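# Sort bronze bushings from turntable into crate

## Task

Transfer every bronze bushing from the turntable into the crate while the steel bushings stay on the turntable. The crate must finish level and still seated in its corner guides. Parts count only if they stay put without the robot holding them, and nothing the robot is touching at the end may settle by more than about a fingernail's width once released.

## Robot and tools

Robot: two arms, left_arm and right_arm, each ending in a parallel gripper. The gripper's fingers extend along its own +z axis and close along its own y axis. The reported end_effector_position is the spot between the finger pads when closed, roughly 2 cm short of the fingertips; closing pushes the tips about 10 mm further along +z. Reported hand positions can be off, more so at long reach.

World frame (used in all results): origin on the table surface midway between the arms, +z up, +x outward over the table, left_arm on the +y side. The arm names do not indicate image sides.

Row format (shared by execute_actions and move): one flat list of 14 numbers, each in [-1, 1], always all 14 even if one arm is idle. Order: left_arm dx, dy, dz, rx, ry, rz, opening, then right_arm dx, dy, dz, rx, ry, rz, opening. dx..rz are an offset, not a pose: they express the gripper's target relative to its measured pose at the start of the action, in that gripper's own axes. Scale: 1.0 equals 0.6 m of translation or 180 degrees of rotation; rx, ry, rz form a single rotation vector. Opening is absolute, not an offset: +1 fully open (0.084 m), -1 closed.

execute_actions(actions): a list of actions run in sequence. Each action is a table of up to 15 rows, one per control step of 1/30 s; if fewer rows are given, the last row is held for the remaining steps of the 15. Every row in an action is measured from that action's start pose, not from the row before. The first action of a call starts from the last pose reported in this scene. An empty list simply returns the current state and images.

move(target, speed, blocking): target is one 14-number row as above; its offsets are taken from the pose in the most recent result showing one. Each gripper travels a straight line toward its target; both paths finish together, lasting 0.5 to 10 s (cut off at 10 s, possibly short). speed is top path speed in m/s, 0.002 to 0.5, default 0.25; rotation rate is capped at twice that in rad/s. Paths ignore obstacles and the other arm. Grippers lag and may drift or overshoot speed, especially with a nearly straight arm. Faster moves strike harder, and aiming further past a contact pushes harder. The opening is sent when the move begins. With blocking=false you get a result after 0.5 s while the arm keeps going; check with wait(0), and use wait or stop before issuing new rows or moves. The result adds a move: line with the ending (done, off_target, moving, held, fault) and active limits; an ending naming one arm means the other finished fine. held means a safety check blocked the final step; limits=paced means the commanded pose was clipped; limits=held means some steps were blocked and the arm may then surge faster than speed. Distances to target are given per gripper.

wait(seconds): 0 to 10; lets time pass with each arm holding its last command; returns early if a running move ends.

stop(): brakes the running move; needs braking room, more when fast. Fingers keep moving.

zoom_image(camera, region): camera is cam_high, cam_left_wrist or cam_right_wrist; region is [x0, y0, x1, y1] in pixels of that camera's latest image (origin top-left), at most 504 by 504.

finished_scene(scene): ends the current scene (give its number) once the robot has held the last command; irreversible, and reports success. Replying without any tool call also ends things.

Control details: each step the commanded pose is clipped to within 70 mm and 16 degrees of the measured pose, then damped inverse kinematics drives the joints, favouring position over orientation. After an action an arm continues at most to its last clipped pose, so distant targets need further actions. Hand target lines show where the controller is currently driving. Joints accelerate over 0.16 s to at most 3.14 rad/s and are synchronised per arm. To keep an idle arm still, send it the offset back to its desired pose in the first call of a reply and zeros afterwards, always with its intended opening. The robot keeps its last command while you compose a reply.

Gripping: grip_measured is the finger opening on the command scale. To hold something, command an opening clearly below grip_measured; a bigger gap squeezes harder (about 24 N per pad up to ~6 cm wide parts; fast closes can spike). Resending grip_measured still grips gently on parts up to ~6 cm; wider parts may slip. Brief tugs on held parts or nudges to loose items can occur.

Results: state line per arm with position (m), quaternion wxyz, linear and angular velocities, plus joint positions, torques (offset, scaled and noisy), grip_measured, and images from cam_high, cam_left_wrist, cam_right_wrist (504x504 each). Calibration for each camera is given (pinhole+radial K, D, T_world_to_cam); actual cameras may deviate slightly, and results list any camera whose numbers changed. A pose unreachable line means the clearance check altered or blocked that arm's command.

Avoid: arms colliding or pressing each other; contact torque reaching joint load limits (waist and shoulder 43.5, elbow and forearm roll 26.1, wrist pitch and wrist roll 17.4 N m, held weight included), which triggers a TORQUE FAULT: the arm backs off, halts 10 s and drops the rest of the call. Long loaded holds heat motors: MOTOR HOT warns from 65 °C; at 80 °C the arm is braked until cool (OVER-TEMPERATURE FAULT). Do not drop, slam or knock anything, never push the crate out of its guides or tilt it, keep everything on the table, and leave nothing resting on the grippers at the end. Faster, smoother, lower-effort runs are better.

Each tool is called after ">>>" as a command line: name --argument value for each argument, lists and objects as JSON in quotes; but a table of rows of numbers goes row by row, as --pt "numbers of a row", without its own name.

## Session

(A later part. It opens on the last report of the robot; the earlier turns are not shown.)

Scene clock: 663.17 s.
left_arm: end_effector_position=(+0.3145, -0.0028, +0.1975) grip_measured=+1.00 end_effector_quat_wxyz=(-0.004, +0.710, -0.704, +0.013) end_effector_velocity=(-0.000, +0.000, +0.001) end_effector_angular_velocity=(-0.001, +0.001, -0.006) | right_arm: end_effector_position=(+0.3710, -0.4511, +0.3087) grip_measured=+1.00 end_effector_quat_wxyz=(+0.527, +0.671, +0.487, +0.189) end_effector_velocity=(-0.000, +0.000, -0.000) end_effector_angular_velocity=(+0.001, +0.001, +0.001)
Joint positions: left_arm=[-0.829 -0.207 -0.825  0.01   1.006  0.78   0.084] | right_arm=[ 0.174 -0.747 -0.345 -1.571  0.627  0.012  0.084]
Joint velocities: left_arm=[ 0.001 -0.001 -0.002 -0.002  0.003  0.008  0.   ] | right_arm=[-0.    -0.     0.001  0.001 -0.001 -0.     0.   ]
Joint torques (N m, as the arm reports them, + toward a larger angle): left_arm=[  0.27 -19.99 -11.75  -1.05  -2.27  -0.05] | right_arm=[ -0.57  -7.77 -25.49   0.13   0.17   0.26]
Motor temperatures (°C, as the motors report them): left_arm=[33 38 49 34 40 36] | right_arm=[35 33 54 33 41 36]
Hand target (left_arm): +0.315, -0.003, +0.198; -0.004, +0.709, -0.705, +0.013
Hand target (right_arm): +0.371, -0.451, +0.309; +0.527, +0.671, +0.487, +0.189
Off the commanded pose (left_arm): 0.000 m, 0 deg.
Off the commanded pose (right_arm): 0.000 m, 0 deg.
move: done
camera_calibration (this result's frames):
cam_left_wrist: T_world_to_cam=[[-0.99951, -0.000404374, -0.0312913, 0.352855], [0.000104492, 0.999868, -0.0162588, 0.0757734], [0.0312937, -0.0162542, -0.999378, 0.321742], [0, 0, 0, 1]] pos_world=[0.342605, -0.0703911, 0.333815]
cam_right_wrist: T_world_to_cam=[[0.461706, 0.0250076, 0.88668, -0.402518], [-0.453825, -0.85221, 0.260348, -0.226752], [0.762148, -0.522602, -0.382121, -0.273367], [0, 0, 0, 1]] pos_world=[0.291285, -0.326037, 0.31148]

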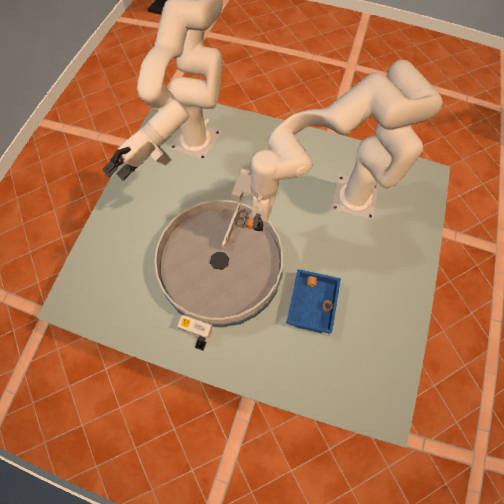

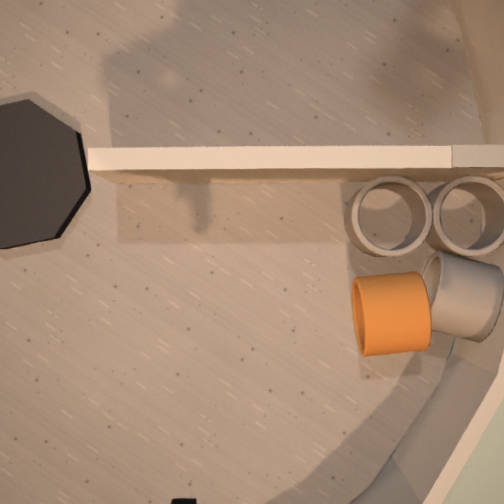

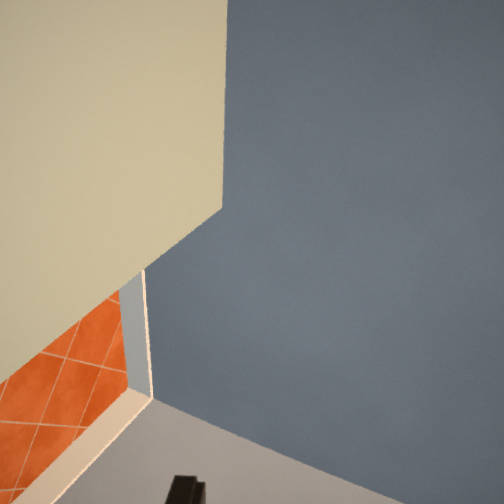

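This is a better layout. The bronze can roll downward, so I'll turn the fingers 90° and slide in from the left. That's the same wedge move that worked twice before.

>>> move --target '[0.067,-0.043,0.182,0,0,0.5,-0.05,0,0,0,0,0,0,1]' --speed 0.12

Scene clock: 686.33 s.
left_arm: end_effector_position=(+0.3432, -0.0444, +0.0897) grip_measured=-0.06 end_effector_quat_wxyz=(+0.012, -0.004, +1.000, -0.006) end_effector_velocity=(-0.001, -0.000, -0.001) end_effector_angular_velocity=(-0.000, +0.001, -0.009) | right_arm: end_effector_position=(+0.3710, -0.4511, +0.3087) grip_measured=+1.00 end_effector_quat_wxyz=(+0.527, +0.671, +0.487, +0.189) end_effector_velocity=(-0.000, -0.000, -0.000) end_effector_angular_velocity=(-0.004, +0.001, +0.000)
Joint positions: left_arm=[-0.849  0.132 -0.865  0.014  0.708  2.325  0.041] | right_arm=[ 0.174 -0.747 -0.345 -1.571  0.627  0.012  0.084]
Joint velocities: left_arm=[-0.     0.001  0.002 -0.002 -0.003  0.01  -0.   ] | right_arm=[-0.     0.     0.    -0.002  0.001 -0.001  0.   ]
Joint torques (N m, as the arm reports them, + toward a larger angle): left_arm=[ -0.08 -27.07 -10.51  -1.27  -2.23   0.02] | right_arm=[ -0.68  -7.32 -25.29   0.06   0.06   0.21]
Motor temperatures (°C, as the motors report them): left_arm=[33 38 51 34 40 36] | right_arm=[35 33 55 33 41 36]
Hand target (left_arm): +0.343, -0.044, +0.090; +0.012, -0.004, +1.000, -0.006
Hand target (right_arm): +0.371, -0.451, +0.309; +0.527, +0.671, +0.487, +0.189
Off the commanded pose (left_arm): 0.000 m, 0 deg.
Off the commanded pose (right_arm): 0.000 m, 0 deg.
move: done
camera_calibration (this result's frames):
cam_left_wrist: T_world_to_cam=[[-0.000206335, 0.999822, -0.0188413, 0.0784438], [0.999817, 0.00056657, 0.0191161, -0.275032], [0.0191234, -0.0188339, -0.99964, 0.216523], [0, 0, 0, 1]] pos_world=[0.270857, -0.0741961, 0.22318]
cam_right_wrist: T_world_to_cam=[[0.461706, 0.0250076, 0.88668, -0.402518], [-0.453825, -0.85221, 0.260348, -0.226752], [0.762148, -0.522602, -0.382121, -0.273367], [0, 0, 0, 1]] pos_world=[0.291285, -0.326037, 0.31148]

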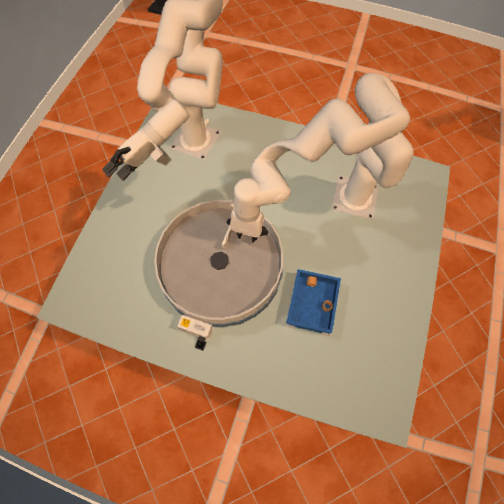

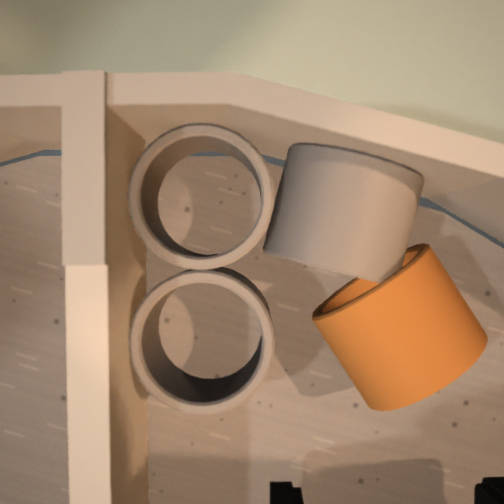

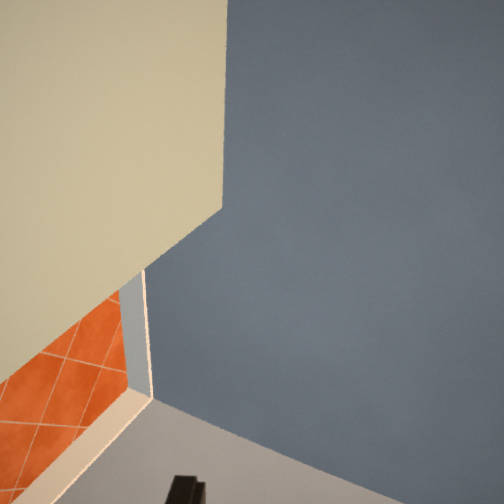

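The bronze has rotated again. Its left side and lower end are free, so I'll try a straight-down grasp across its diameter. I'll hover first and check clearance to the rim.

>>> move --target '[0.073,0.004,-0.07,0,0,-0.178,0.05,0,0,0,0,0,0,1]' --speed 0.1

Scene clock: 717.10 s.
left_arm: end_effector_position=(+0.2985, -0.0417, +0.1305) grip_measured=+0.04 end_effector_quat_wxyz=(+0.010, -0.279, +0.960, -0.009) end_effector_velocity=(-0.001, +0.000, +0.000) end_effector_angular_velocity=(+0.001, -0.000, +0.006) | right_arm: end_effector_position=(+0.3710, -0.4511, +0.3087) grip_measured=+1.00 end_effector_quat_wxyz=(+0.527, +0.671, +0.487, +0.189) end_effector_velocity=(-0.000, +0.000, -0.001) end_effector_angular_velocity=(+0.001, +0.003, +0.000)
Joint positions: left_arm=[-0.92  -0.047 -0.784  0.015  0.807  1.695  0.046] | right_arm=[ 0.174 -0.747 -0.345 -1.571  0.627  0.012  0.084]
Joint velocities: left_arm=[-0.002 -0.002  0.001  0.001  0.001 -0.009  0.   ] | right_arm=[ 0.     0.002  0.001  0.002 -0.001 -0.001  0.   ]
Joint torques (N m, as the arm reports them, + toward a larger angle): left_arm=[  0.05 -23.53 -11.81  -1.02  -2.2   -0.26] | right_arm=[ -0.68  -7.36 -25.16   0.06   0.26   0.36]
Motor temperatures (°C, as the motors report them): left_arm=[33 39 50 34 40 36] | right_arm=[35 33 55 33 41 36]
Hand target (left_arm): +0.298, -0.042, +0.131; +0.010, -0.280, +0.960, -0.009
Hand target (right_arm): +0.371, -0.451, +0.309; +0.527, +0.671, +0.487, +0.189
Off the commanded pose (left_arm): 0.000 m, 0 deg.
Off the commanded pose (right_arm): 0.000 m, 0 deg.
move: done
camera_calibration (this result's frames):
cam_left_wrist: T_world_to_cam=[[-0.530099, 0.847413, -0.0297727, 0.229715], [0.847606, 0.530546, 0.0092783, -0.162264], [0.0236583, -0.0203171, -0.999514, 0.256734], [0, 0, 0, 1]] pos_world=[0.253234, -0.103359, 0.264953]
cam_right_wrist: T_world_to_cam=[[0.461706, 0.0250077, 0.88668, -0.402518], [-0.453825, -0.85221, 0.260348, -0.226752], [0.762148, -0.522602, -0.382121, -0.273367], [0, 0, 0, 1]] pos_world=[0.291285, -0.326037, 0.31148]

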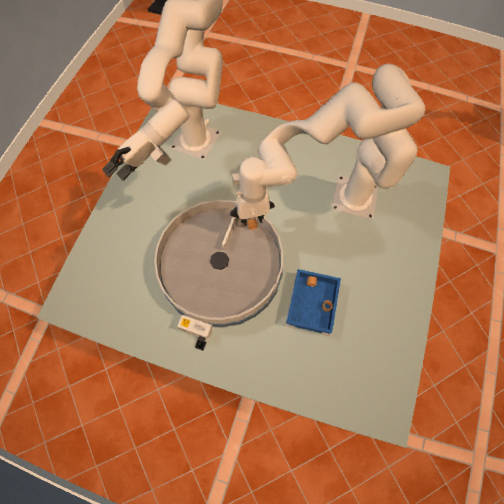

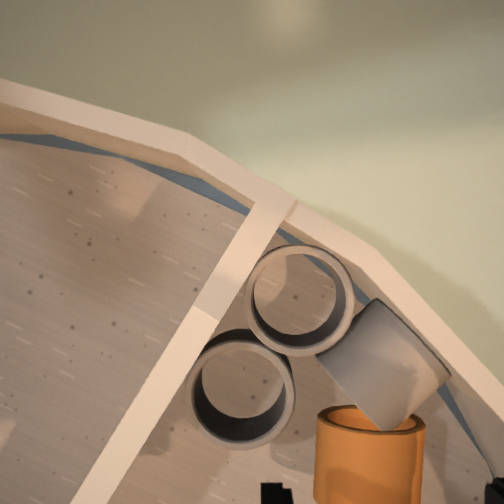

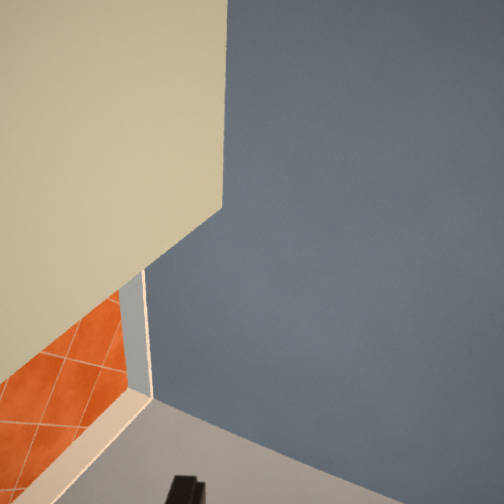

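Alignment looks good, but the right finger is close to the rim. I'll shift 4 mm left, narrow the opening slightly and descend in short steps.

>>> move --target '[0,-0.007,0.04,0,0,0,-0.05,0,0,0,0,0,0,1]' --speed 0.03

>>> move --target '[0,0,0.03,0,0,0,-0.05,0,0,0,0,0,0,1]' --speed 0.02

Scene clock: 724.10 s.
left_arm: end_effector_position=(+0.3013, -0.0456, +0.1068) grip_measured=-0.06 end_effector_quat_wxyz=(+0.010, -0.279, +0.960, -0.009) end_effector_velocity=(+0.000, -0.001, -0.000) end_effector_angular_velocity=(-0.002, -0.001, -0.001) | right_arm: end_effector_position=(+0.3710, -0.4511, +0.3087) grip_measured=+1.00 end_effector_quat_wxyz=(+0.527, +0.671, +0.487, +0.189) end_effector_velocity=(-0.000, +0.000, -0.000) end_effector_angular_velocity=(-0.000, +0.001, +0.000)
Joint positions: left_arm=[-0.921  0.014 -0.776  0.016  0.737  1.693  0.041] | right_arm=[ 0.174 -0.747 -0.345 -1.571  0.627  0.012  0.084]
Joint velocities: left_arm=[-0.001  0.002 -0.001 -0.    -0.004  0.001  0.   ] | right_arm=[-0.     0.     0.001  0.    -0.    -0.001  0.   ]
Joint torques (N m, as the arm reports them, + toward a larger angle): left_arm=[  0.32 -24.13 -11.32  -1.43  -2.22   0.02] | right_arm=[ -0.99  -7.63 -25.2    0.14   0.12   0.23]
Motor temperatures (°C, as the motors report them): left_arm=[33 39 50 34 40 36] | right_arm=[35 33 55 33 41 36]
Hand target (left_arm): +0.301, -0.046, +0.107; +0.010, -0.279, +0.960, -0.009
Hand target (right_arm): +0.371, -0.451, +0.309; +0.527, +0.671, +0.487, +0.189
Off the commanded pose (left_arm): 0.000 m, 0 deg.
Off the commanded pose (right_arm): 0.000 m, 0 deg.
move: done
camera_calibration (this result's frames):
cam_left_wrist: T_world_to_cam=[[-0.530031, 0.847446, -0.0300256, 0.233863], [0.847645, 0.530483, 0.00923408, -0.162384], [0.0237535, -0.0205567, -0.999506, 0.232874], [0, 0, 0, 1]] pos_world=[0.256067, -0.107257, 0.24128]
cam_right_wrist: T_world_to_cam=[[0.461706, 0.0250078, 0.88668, -0.402518], [-0.453825, -0.85221, 0.260348, -0.226752], [0.762149, -0.522602, -0.382121, -0.273367], [0, 0, 0, 1]] pos_world=[0.291285, -0.326037, 0.31148]

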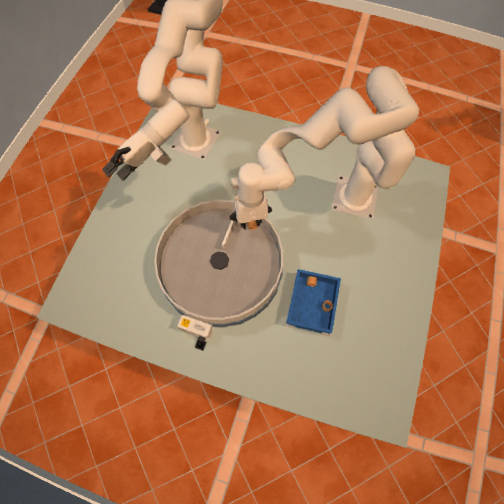

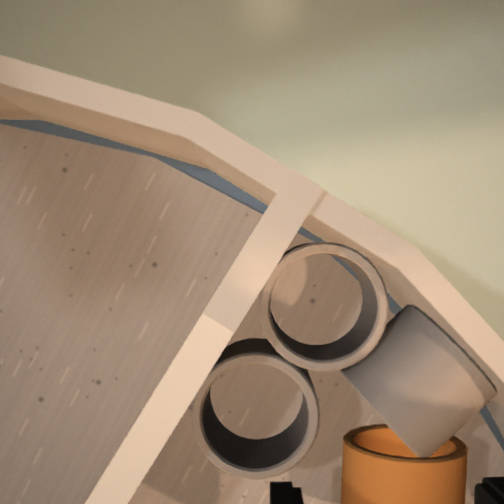

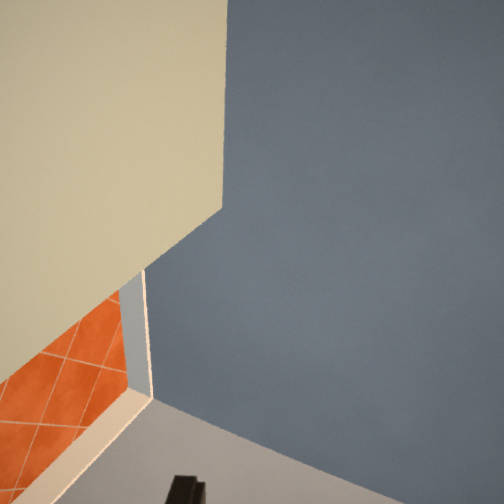

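Scene clock: 725.23 s.
left_arm: end_effector_position=(+0.3059, -0.0492, +0.0953) grip_measured=-0.06 end_effector_quat_wxyz=(+0.013, -0.280, +0.960, -0.017) end_effector_velocity=(+0.001, -0.001, -0.000) end_effector_angular_velocity=(-0.002, -0.002, +0.000) | right_arm: end_effector_position=(+0.3710, -0.4511, +0.3087) grip_measured=+1.00 end_effector_quat_wxyz=(+0.527, +0.671, +0.487, +0.189) end_effector_velocity=(+0.000, +0.000, +0.001) end_effector_angular_velocity=(+0.000, -0.001, +0.001)
Joint positions: left_arm=[-0.918  0.047 -0.771  0.018  0.683  1.692  0.041] | right_arm=[ 0.174 -0.747 -0.345 -1.571  0.627  0.012  0.084]
Joint velocities: left_arm=[-0.     0.003 -0.002 -0.    -0.003 -0.001 -0.   ] | right_arm=[-0.    -0.    -0.001 -0.    -0.001 -0.     0.   ]
Joint torques (N m, as the arm reports them, + toward a larger angle): left_arm=[-6.56  1.46  0.11 -2.55  0.25  0.13] | right_arm=[ -0.49  -7.41 -25.3    0.26   0.18   0.25]
Motor temperatures (°C, as the motors report them): left_arm=[33 39 50 34 40 36] | right_arm=[35 33 55 33 41 36]
Hand target (left_arm): +0.302, -0.046, +0.089; +0.010, -0.279, +0.960, -0.009
Hand target (right_arm): +0.371, -0.451, +0.309; +0.527, +0.671, +0.487, +0.189
Off the commanded pose (left_arm): 0.008 m, 1 deg.
Off the commanded pose (right_arm): 0.000 m, 0 deg.
move: off_target (left_arm)
camera_calibration (this result's frames):
cam_left_wrist: T_world_to_cam=[[-0.531084, 0.84605, -0.0463578, 0.24077], [0.846606, 0.532087, 0.0119351, -0.164089], [0.034764, -0.0329082, -0.998854, 0.217185], [0, 0, 0, 1]] pos_world=[0.259237, -0.109247, 0.230056]
cam_right_wrist: T_world_to_cam=[[0.461706, 0.0250077, 0.886681, -0.402518], [-0.453825, -0.85221, 0.260348, -0.226752], [0.762149, -0.522602, -0.382121, -0.273367], [0, 0, 0, 1]] pos_world=[0.291285, -0.326037, 0.31148]

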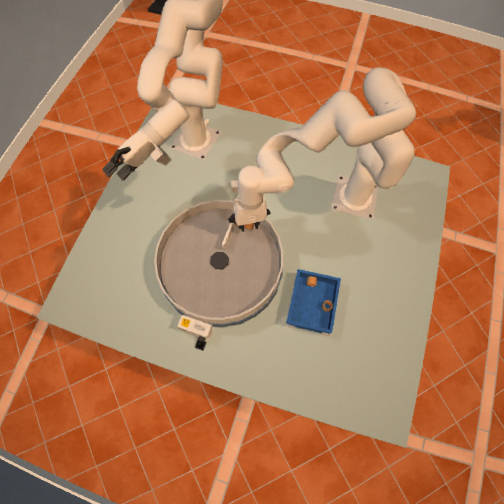

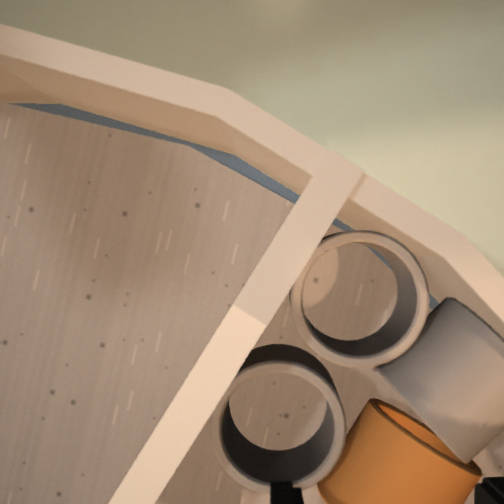

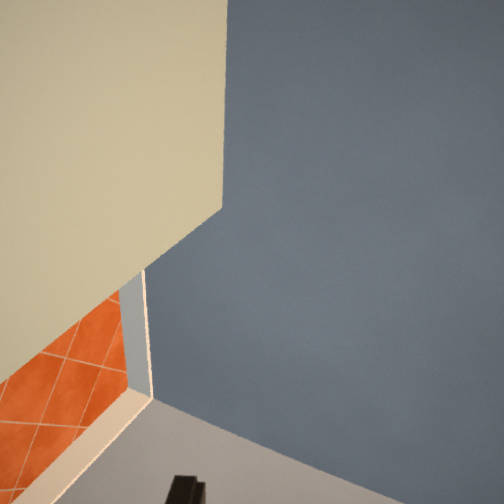

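The left finger has landed on the standing steel's rim and is pressing hard. Backing off straight away.

>>> move --target '[0,0,-0.17,0,0,0,0.19,0,0,0,0,0,0,1]' --speed 0.15

Scene clock: 730.30 s.
left_arm: end_effector_position=(+0.3021, -0.0462, +0.1964) grip_measured=+0.18 end_effector_quat_wxyz=(+0.013, -0.280, +0.960, -0.016) end_effector_velocity=(+0.001, -0.001, +0.004) end_effector_angular_velocity=(-0.004, -0.004, +0.001) | right_arm: end_effector_position=(+0.3710, -0.4511, +0.3087) grip_measured=+1.00 end_effector_quat_wxyz=(+0.527, +0.671, +0.487, +0.189) end_effector_velocity=(-0.000, +0.000, -0.001) end_effector_angular_velocity=(+0.002, +0.001, -0.000)
Joint positions: left_arm=[-0.921 -0.137 -0.889  0.014  0.986  1.694  0.052] | right_arm=[ 0.174 -0.747 -0.345 -1.571  0.627  0.012  0.084]
Joint velocities: left_arm=[ 0.001 -0.004 -0.008  0.     0.007  0.     0.   ] | right_arm=[ 0.     0.001  0.001  0.001 -0.001  0.001  0.   ]
Joint torques (N m, as the arm reports them, + toward a larger angle): left_arm=[ -0.42 -22.48 -11.95  -1.23  -2.46  -0.03] | right_arm=[ -0.73  -7.37 -25.11   0.13   0.22   0.32]
Motor temperatures (°C, as the motors report them): left_arm=[33 38 48 34 39 36] | right_arm=[35 33 55 33 41 36]
Hand target (left_arm): +0.302, -0.046, +0.197; +0.014, -0.280, +0.960, -0.016
Hand target (right_arm): +0.371, -0.451, +0.309; +0.527, +0.671, +0.487, +0.189
Off the commanded pose (left_arm): 0.001 m, 0 deg.
Off the commanded pose (right_arm): 0.000 m, 0 deg.
move: done
camera_calibration (this result's frames):
cam_left_wrist: T_world_to_cam=[[-0.531417, 0.845916, -0.0449664, 0.240746], [0.846422, 0.532376, 0.0120561, -0.163671], [0.0341375, -0.0316538, -0.998916, 0.318654], [0, 0, 0, 1]] pos_world=[0.255593, -0.10643, 0.331108]
cam_right_wrist: T_world_to_cam=[[0.461706, 0.0250076, 0.88668, -0.402518], [-0.453825, -0.85221, 0.260348, -0.226752], [0.762148, -0.522602, -0.382121, -0.273367], [0, 0, 0, 1]] pos_world=[0.291285, -0.326037, 0.31148]

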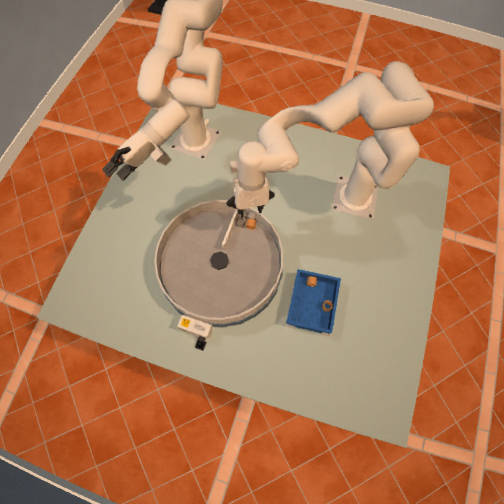

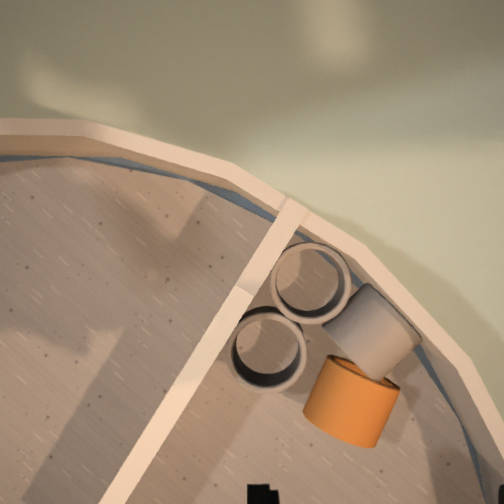

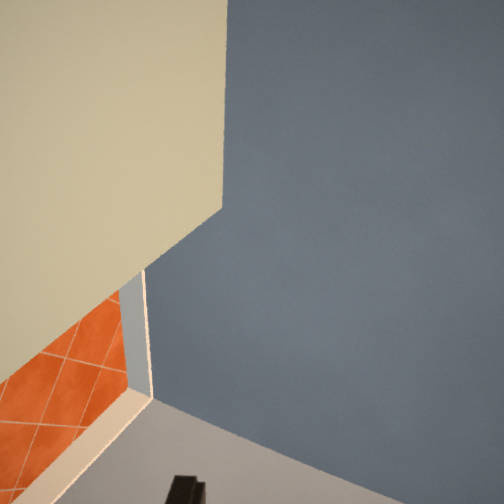

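The bronze has been pushed further out. I can grip across its diameter on the lower half, which keeps the left finger clear of the standing steel. Rotating 24° and descending in steps.

>>> move --target '[0,0.003,0.15,0,0,0.133,-0.14,0,0,0,0,0,0,1]' --speed 0.1

Scene clock: 748.27 s.
left_arm: end_effector_position=(+0.3043, -0.0471, +0.1067) grip_measured=-0.15 end_effector_quat_wxyz=(+0.016, -0.075, +0.997, -0.013) end_effector_velocity=(+0.001, -0.001, -0.000) end_effector_angular_velocity=(-0.003, -0.002, -0.007) | right_arm: end_effector_position=(+0.3710, -0.4511, +0.3087) grip_measured=+1.00 end_effector_quat_wxyz=(+0.527, +0.671, +0.487, +0.189) end_effector_velocity=(+0.000, -0.000, +0.000) end_effector_angular_velocity=(-0.001, +0.000, -0.000)
Joint positions: left_arm=[-0.918  0.015 -0.772  0.017  0.717  2.11   0.037] | right_arm=[ 0.174 -0.747 -0.345 -1.571  0.627  0.012  0.084]
Joint velocities: left_arm=[ 0.     0.002 -0.    -0.001 -0.006  0.009  0.   ] | right_arm=[-0.     0.001 -0.001 -0.     0.    -0.001  0.   ]
Joint torques (N m, as the arm reports them, + toward a larger angle): left_arm=[  0.27 -24.37 -10.95  -1.09  -2.39   0.24] | right_arm=[ -0.59  -7.59 -25.36   0.09   0.1    0.12]
Motor temperatures (°C, as the motors report them): left_arm=[33 39 51 34 40 36] | right_arm=[35 33 55 33 41 36]
Hand target (left_arm): +0.304, -0.047, +0.106; +0.016, -0.075, +0.997, -0.013
Hand target (right_arm): +0.371, -0.451, +0.309; +0.527, +0.671, +0.487, +0.189
Off the commanded pose (left_arm): 0.000 m, 0 deg.
Off the commanded pose (right_arm): 0.000 m, 0 deg.
move: done
camera_calibration (this result's frames):
cam_left_wrist: T_world_to_cam=[[-0.142556, 0.989159, -0.035261, 0.126034], [0.98931, 0.143502, 0.0259361, -0.227206], [0.030715, -0.0311867, -0.999042, 0.230047], [0, 0, 0, 1]] pos_world=[0.235678, -0.084889, 0.240164]
cam_right_wrist: T_world_to_cam=[[0.461706, 0.0250077, 0.88668, -0.402518], [-0.453825, -0.85221, 0.260348, -0.226752], [0.762148, -0.522602, -0.382121, -0.273367], [0, 0, 0, 1]] pos_world=[0.291285, -0.326037, 0.31148]

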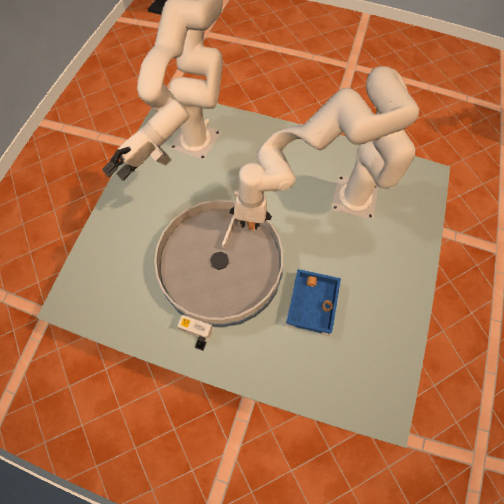

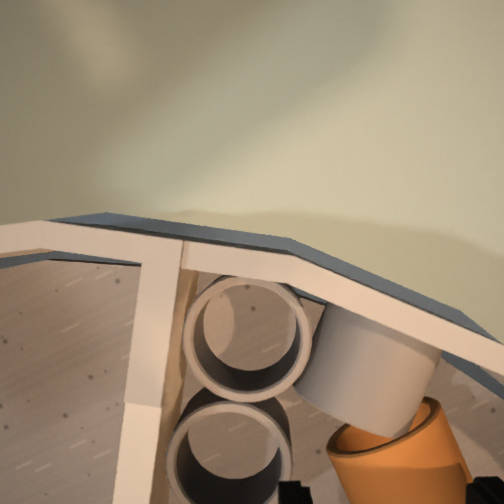

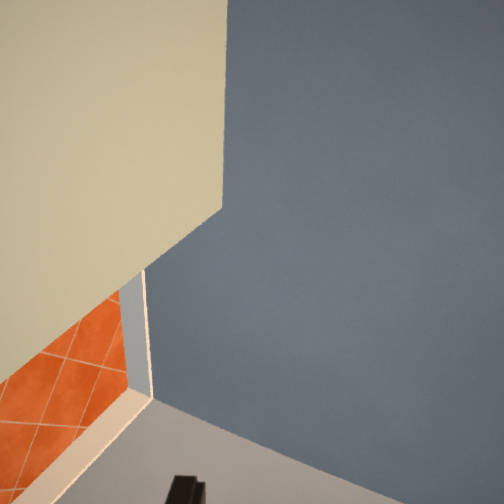

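The bronze looks about 18° off from my closing axis, and the right finger overlaps it. I'll correct the rotation, shift right and look again.

>>> move --target '[0,0.006,-0.02,0,0,-0.1,-0.05,0,0,0,0,0,0,1]' --speed 0.05

Scene clock: 758.43 s.
left_arm: end_effector_position=(+0.3033, -0.0432, +0.1186) grip_measured=-0.06 end_effector_quat_wxyz=(+0.014, -0.230, +0.973, -0.015) end_effector_velocity=(-0.001, +0.001, -0.001) end_effector_angular_velocity=(+0.002, +0.002, +0.008) | right_arm: end_effector_position=(+0.3710, -0.4511, +0.3087) grip_measured=+1.00 end_effector_quat_wxyz=(+0.527, +0.671, +0.487, +0.189) end_effector_velocity=(-0.000, +0.000, -0.001) end_effector_angular_velocity=(+0.001, +0.001, -0.000)
Joint positions: left_arm=[-0.914 -0.02  -0.77   0.016  0.751  1.802  0.041] | right_arm=[ 0.174 -0.747 -0.345 -1.571  0.627  0.012  0.084]
Joint velocities: left_arm=[-0.001 -0.001  0.002  0.     0.002 -0.009 -0.   ] | right_arm=[-0.    -0.     0.001  0.001 -0.    -0.     0.   ]
Joint torques (N m, as the arm reports them, + toward a larger angle): left_arm=[  0.46 -23.77 -10.95  -1.14  -2.11  -0.09] | right_arm=[ -0.62  -7.41 -25.32   0.15   0.23   0.3 ]
Motor temperatures (°C, as the motors report them): left_arm=[33 39 51 34 40 36] | right_arm=[35 33 55 33 41 36]
Hand target (left_arm): +0.303, -0.043, +0.119; +0.014, -0.230, +0.973, -0.015
Hand target (right_arm): +0.371, -0.451, +0.309; +0.527, +0.671, +0.487, +0.189
Off the commanded pose (left_arm): 0.000 m, 0 deg.
Off the commanded pose (right_arm): 0.000 m, 0 deg.
move: done
camera_calibration (this result's frames):
cam_left_wrist: T_world_to_cam=[[-0.440595, 0.896656, -0.0434104, 0.209859], [0.897088, 0.441571, 0.0157759, -0.185062], [0.0333143, -0.0319921, -0.998933, 0.241195], [0, 0, 0, 1]] pos_world=[0.250445, -0.0987372, 0.252967]
cam_right_wrist: T_world_to_cam=[[0.461706, 0.0250077, 0.88668, -0.402518], [-0.453825, -0.85221, 0.260348, -0.226752], [0.762148, -0.522602, -0.382121, -0.273367], [0, 0, 0, 1]] pos_world=[0.291285, -0.326037, 0.31148]

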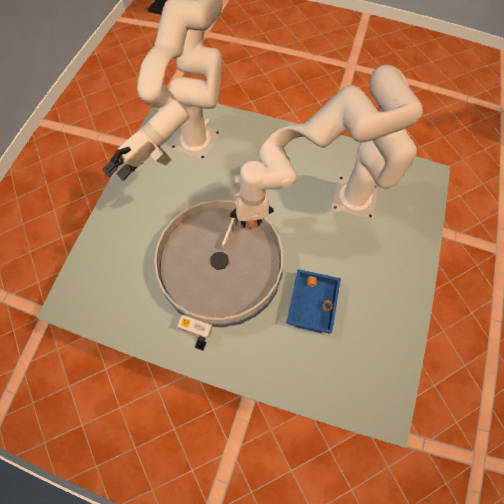

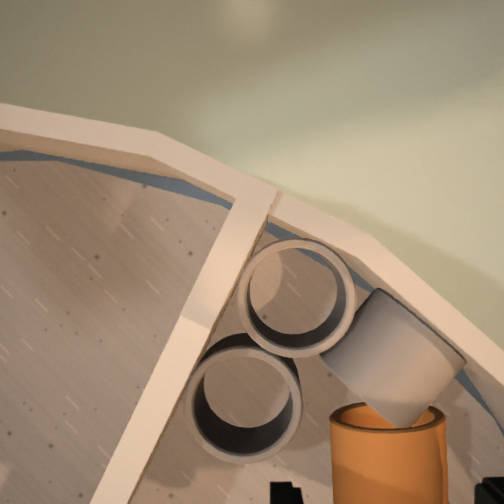

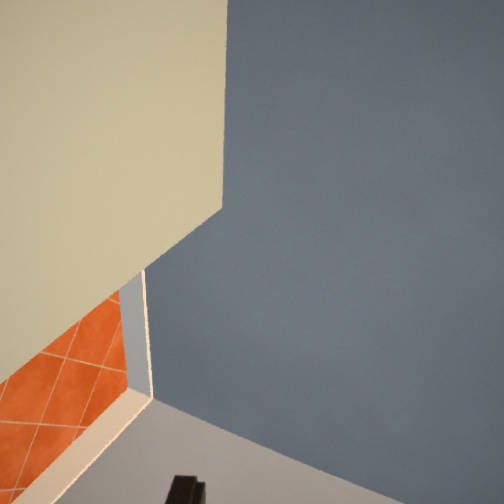

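Aligned and clear of the steel this time. Descending slowly.

>>> move --target '[-0.003,0,0.048,0,0,0,-0.05,0,0,0,0,0,0,1]' --speed 0.02

Scene clock: 781.80 s.
left_arm: end_effector_position=(+0.3059, -0.0432, +0.0899) grip_measured=-0.06 end_effector_quat_wxyz=(+0.014, -0.230, +0.973, -0.015) end_effector_velocity=(+0.000, -0.001, -0.000) end_effector_angular_velocity=(-0.002, -0.002, -0.001) | right_arm: end_effector_position=(+0.3710, -0.4511, +0.3087) grip_measured=+1.00 end_effector_quat_wxyz=(+0.527, +0.671, +0.487, +0.189) end_effector_velocity=(+0.000, +0.000, -0.000) end_effector_angular_velocity=(+0.001, +0.000, +0.000)
Joint positions: left_arm=[-0.909  0.045 -0.75   0.018  0.665  1.805  0.041] | right_arm=[ 0.174 -0.747 -0.345 -1.571  0.627  0.012  0.084]
Joint velocities: left_arm=[-0.001  0.002 -0.001 -0.    -0.004  0.001 -0.   ] | right_arm=[-0.     0.001 -0.     0.001 -0.001 -0.     0.   ]
Joint torques (N m, as the arm reports them, + toward a larger angle): left_arm=[ -0.22 -24.93 -11.21  -1.09  -2.54  -0.13] | right_arm=[ -0.77  -7.67 -25.21   0.28   0.24   0.18]
Motor temperatures (°C, as the motors report them): left_arm=[33 39 51 34 40 36] | right_arm=[35 33 56 33 41 36]
Hand target (left_arm): +0.306, -0.043, +0.090; +0.014, -0.230, +0.973, -0.015
Hand target (right_arm): +0.371, -0.451, +0.309; +0.527, +0.671, +0.487, +0.189
Off the commanded pose (left_arm): 0.000 m, 0 deg.
Off the commanded pose (right_arm): 0.000 m, 0 deg.
move: done
camera_calibration (this result's frames):
cam_left_wrist: T_world_to_cam=[[-0.440509, 0.896701, -0.0433506, 0.209656], [0.897135, 0.441479, 0.0156597, -0.186944], [0.0331805, -0.0319931, -0.998937, 0.212546], [0, 0, 0, 1]] pos_world=[0.253017, -0.0986669, 0.224336]
cam_right_wrist: T_world_to_cam=[[0.461706, 0.0250077, 0.88668, -0.402518], [-0.453825, -0.85221, 0.260348, -0.226752], [0.762148, -0.522602, -0.382121, -0.273367], [0, 0, 0, 1]] pos_world=[0.291285, -0.326037, 0.31148]

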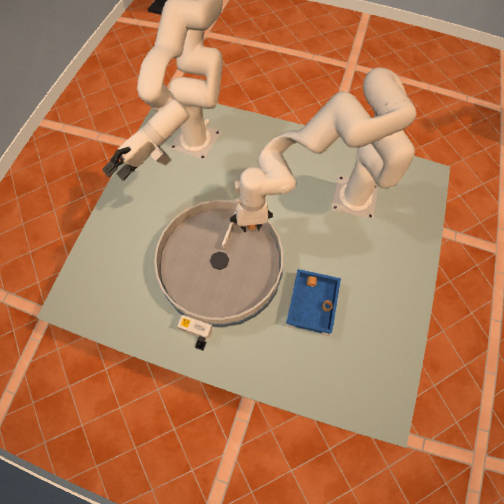

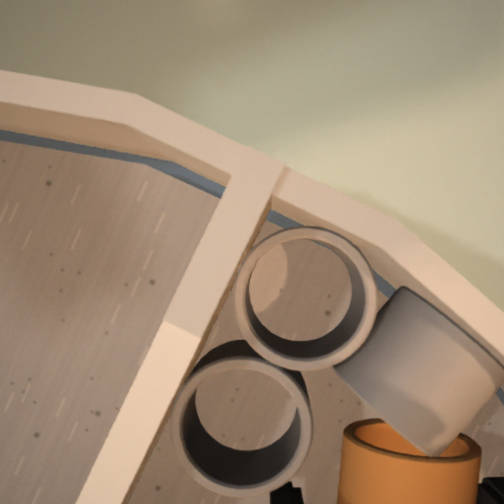

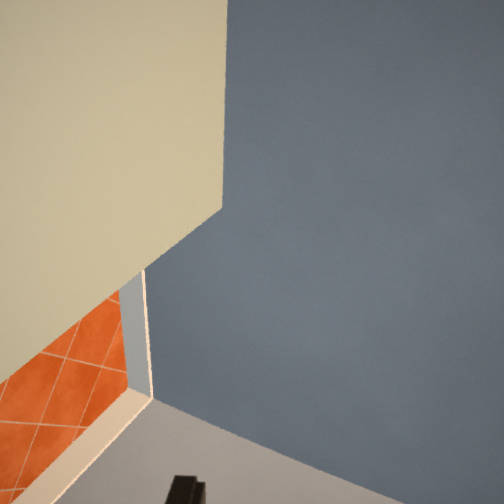

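Down at z=0.09 with no contact, and the fingers straddle the bronze. Closing.

>>> execute_actions --actions '[[[0,0,0,0,0,0,-1,0,0,0,0,0,0,1]],[[0,0,0,0,0,0,-1,0,0,0,0,0,0,1]]]'

Scene clock: 785.43 s.
left_arm: end_effector_position=(+0.3058, -0.0431, +0.0899) grip_measured=-0.29 end_effector_quat_wxyz=(+0.014, -0.230, +0.973, -0.015) end_effector_velocity=(+0.000, -0.000, +0.000) end_effector_angular_velocity=(-0.000, -0.001, +0.000) | right_arm: end_effector_position=(+0.3710, -0.4511, +0.3087) grip_measured=+1.00 end_effector_quat_wxyz=(+0.527, +0.671, +0.487, +0.189) end_effector_velocity=(-0.000, -0.000, -0.000) end_effector_angular_velocity=(-0.000, +0.000, -0.001)
Joint positions: left_arm=[-0.909  0.045 -0.75   0.018  0.665  1.805  0.031] | right_arm=[ 0.174 -0.747 -0.345 -1.571  0.627  0.012  0.084]
Joint velocities: left_arm=[ 0.    -0.    -0.     0.001 -0.    -0.001 -0.   ] | right_arm=[ 0.    -0.     0.     0.001  0.001 -0.     0.   ]
Joint torques (N m, as the arm reports them, + toward a larger angle): left_arm=[ -0.66 -24.77 -10.82  -1.21  -2.41   0.2 ] | right_arm=[ -0.7   -7.7  -25.28   0.2    0.24   0.18]
Motor temperatures (°C, as the motors report them): left_arm=[33 39 51 34 40 36] | right_arm=[35 33 56 33 41 36]
Hand target (left_arm): +0.306, -0.043, +0.090; +0.014, -0.230, +0.973, -0.015
Hand target (right_arm): +0.371, -0.451, +0.309; +0.527, +0.671, +0.487, +0.189
Off the commanded pose (left_arm): 0.000 m, 0 deg.
Off the commanded pose (right_arm): 0.000 m, 0 deg.
camera_calibration (this result's frames):
cam_left_wrist: T_world_to_cam=[[-0.440504, 0.896711, -0.0431908, 0.209588], [0.897141, 0.441468, 0.0156161, -0.186923], [0.0330705, -0.0318693, -0.998945, 0.212529], [0, 0, 0, 1]] pos_world=[0.252992, -0.098646, 0.224276]
cam_right_wrist: T_world_to_cam=[[0.461706, 0.0250076, 0.88668, -0.402518], [-0.453825, -0.85221, 0.260348, -0.226752], [0.762148, -0.522602, -0.382121, -0.273367], [0, 0, 0, 1]] pos_world=[0.291285, -0.326037, 0.31148]

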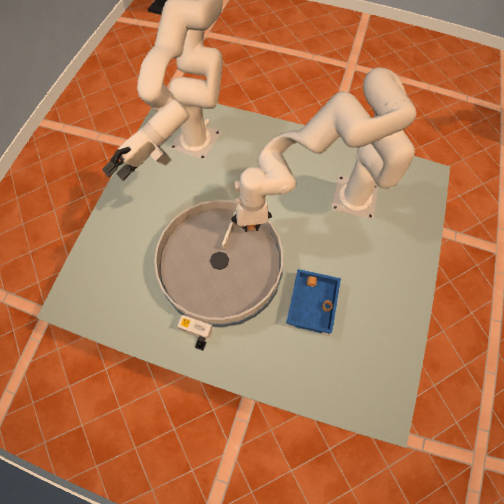

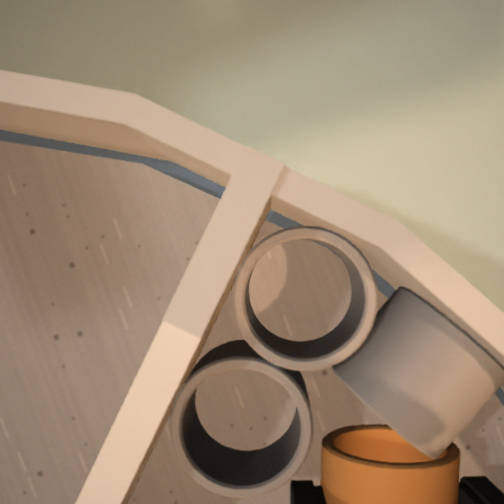

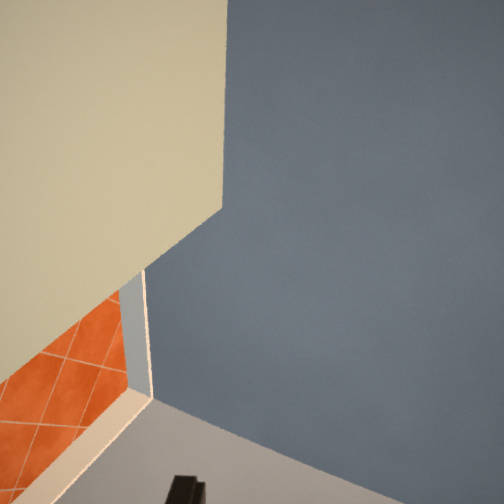

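Gripped at 31 mm. Lifting.

>>> move --target '[0,0,-0.15,0,0,0,-1,0,0,0,0,0,0,1]' --speed 0.1

Scene clock: 790.07 s.
left_arm: end_effector_position=(+0.3026, -0.0406, +0.1792) grip_measured=-0.30 end_effector_quat_wxyz=(+0.014, -0.230, +0.973, -0.015) end_effector_velocity=(-0.000, -0.001, +0.003) end_effector_angular_velocity=(-0.000, +0.000, -0.001) | right_arm: end_effector_position=(+0.3710, -0.4511, +0.3087) grip_measured=+1.00 end_effector_quat_wxyz=(+0.527, +0.671, +0.487, +0.189) end_effector_velocity=(+0.000, +0.001, -0.000) end_effector_angular_velocity=(+0.000, +0.001, +0.002)
Joint positions: left_arm=[-0.912 -0.128 -0.846  0.014  0.935  1.807  0.031] | right_arm=[ 0.174 -0.747 -0.345 -1.571  0.627  0.012  0.084]
Joint velocities: left_arm=[-0.002 -0.003 -0.005 -0.     0.008 -0.    -0.   ] | right_arm=[ 0.     0.     0.    -0.    -0.002 -0.001  0.   ]
Joint torques (N m, as the arm reports them, + toward a larger angle): left_arm=[  0.81 -23.26 -12.11  -0.97  -2.24   0.11] | right_arm=[ -0.54  -7.42 -25.42   0.42   0.19   0.27]
Motor temperatures (°C, as the motors report them): left_arm=[33 39 51 34 40 36] | right_arm=[35 33 56 33 41 36]
Hand target (left_arm): +0.303, -0.041, +0.180; +0.014, -0.230, +0.973, -0.015
Hand target (right_arm): +0.371, -0.451, +0.309; +0.527, +0.671, +0.487, +0.189
Off the commanded pose (left_arm): 0.001 m, 0 deg.
Off the commanded pose (right_arm): 0.000 m, 0 deg.
move: done
camera_calibration (this result's frames):
cam_left_wrist: T_world_to_cam=[[-0.440809, 0.89661, -0.0421777, 0.209653], [0.897006, 0.44174, 0.0156536, -0.186505], [0.0326668, -0.0309334, -0.998987, 0.302069], [0, 0, 0, 1]] pos_world=[0.249846, -0.0962457, 0.313526]
cam_right_wrist: T_world_to_cam=[[0.461706, 0.0250076, 0.88668, -0.402518], [-0.453826, -0.85221, 0.260348, -0.226752], [0.762148, -0.522603, -0.382121, -0.273367], [0, 0, 0, 1]] pos_world=[0.291285, -0.326037, 0.31148]

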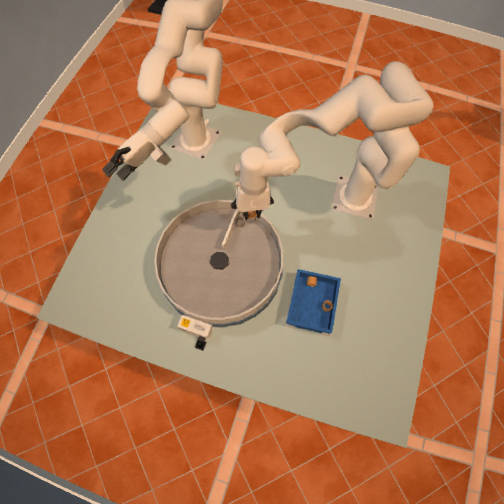

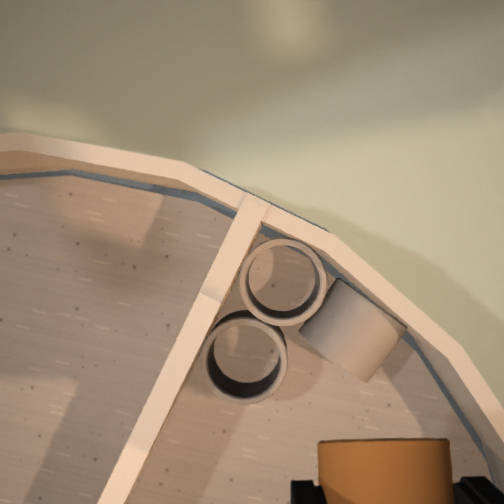

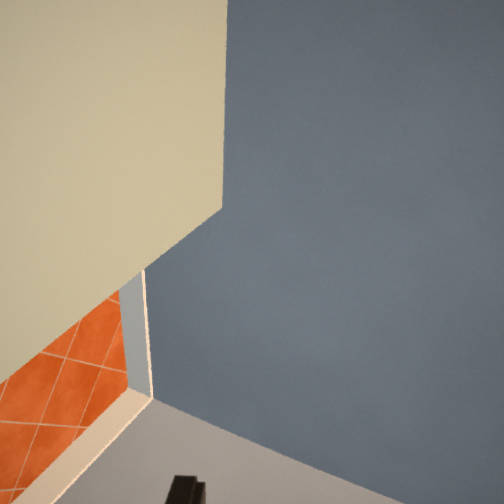

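Holding it, and the three steels are still on the turntable. Heading to the crate.

>>> move --target '[-0.47,0.278,0.02,0,0,0,-1,0,0,0,0,0,0,1]' --speed 0.25

Scene clock: 798.07 s.
left_arm: end_effector_position=(+0.4801, +0.2339, +0.1669) grip_measured=-0.30 end_effector_quat_wxyz=(+0.014, -0.230, +0.973, -0.014) end_effector_velocity=(+0.001, +0.002, -0.001) end_effector_angular_velocity=(-0.001, +0.002, +0.001) | right_arm: end_effector_position=(+0.3710, -0.4511, +0.3087) grip_measured=+1.00 end_effector_quat_wxyz=(+0.527, +0.671, +0.487, +0.189) end_effector_velocity=(-0.000, +0.000, -0.001) end_effector_angular_velocity=(-0.001, +0.002, +0.002)
Joint positions: left_arm=[-0.151 -0.002 -0.948 -0.023  0.915  2.59   0.031] | right_arm=[ 0.174 -0.747 -0.345 -1.571  0.627  0.012  0.084]
Joint velocities: left_arm=[ 0.004  0.005 -0.004 -0.001  0.001  0.004 -0.   ] | right_arm=[-0.     0.001  0.001  0.    -0.002 -0.002  0.   ]
Joint torques (N m, as the arm reports them, + toward a larger angle): left_arm=[  0.07 -25.71 -12.16  -1.48  -2.31   0.18] | right_arm=[ -1.02  -7.69 -25.27   0.17   0.16   0.29]
Motor temperatures (°C, as the motors report them): left_arm=[33 39 51 34 40 36] | right_arm=[35 33 56 33 41 36]
Hand target (left_arm): +0.480, +0.234, +0.167; +0.014, -0.230, +0.973, -0.014
Hand target (right_arm): +0.371, -0.451, +0.309; +0.527, +0.671, +0.487, +0.189
Off the commanded pose (left_arm): 0.001 m, 0 deg.
Off the commanded pose (right_arm): 0.000 m, 0 deg.
move: done
camera_calibration (this result's frames):
cam_left_wrist: T_world_to_cam=[[-0.440277, 0.896917, -0.0411756, 0.0407661], [0.897287, 0.441174, 0.0155776, -0.466751], [0.0321374, -0.0300878, -0.99903, 0.292555], [0, 0, 0, 1]] pos_world=[0.427356, 0.178157, 0.301221]
cam_right_wrist: T_world_to_cam=[[0.461706, 0.0250076, 0.88668, -0.402518], [-0.453825, -0.85221, 0.260348, -0.226752], [0.762148, -0.522602, -0.382121, -0.273367], [0, 0, 0, 1]] pos_world=[0.291285, -0.326037, 0.31148]

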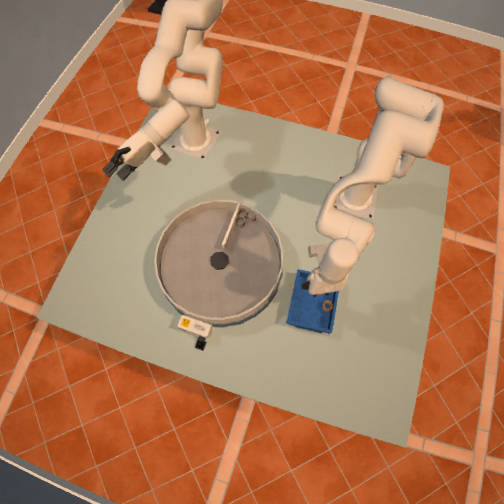

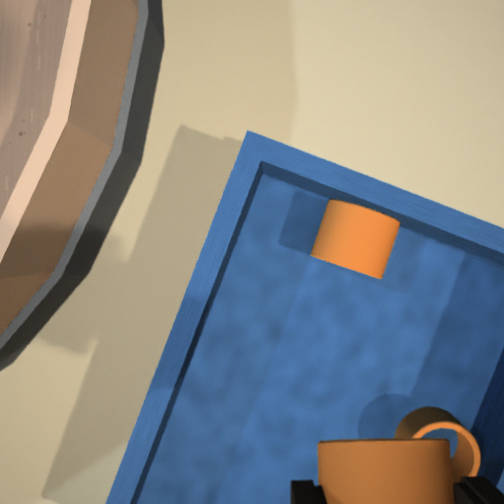

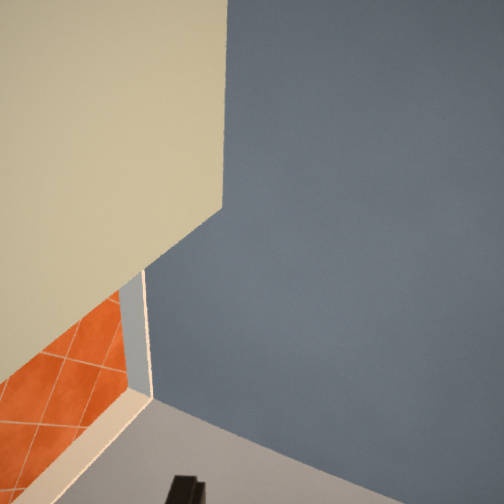

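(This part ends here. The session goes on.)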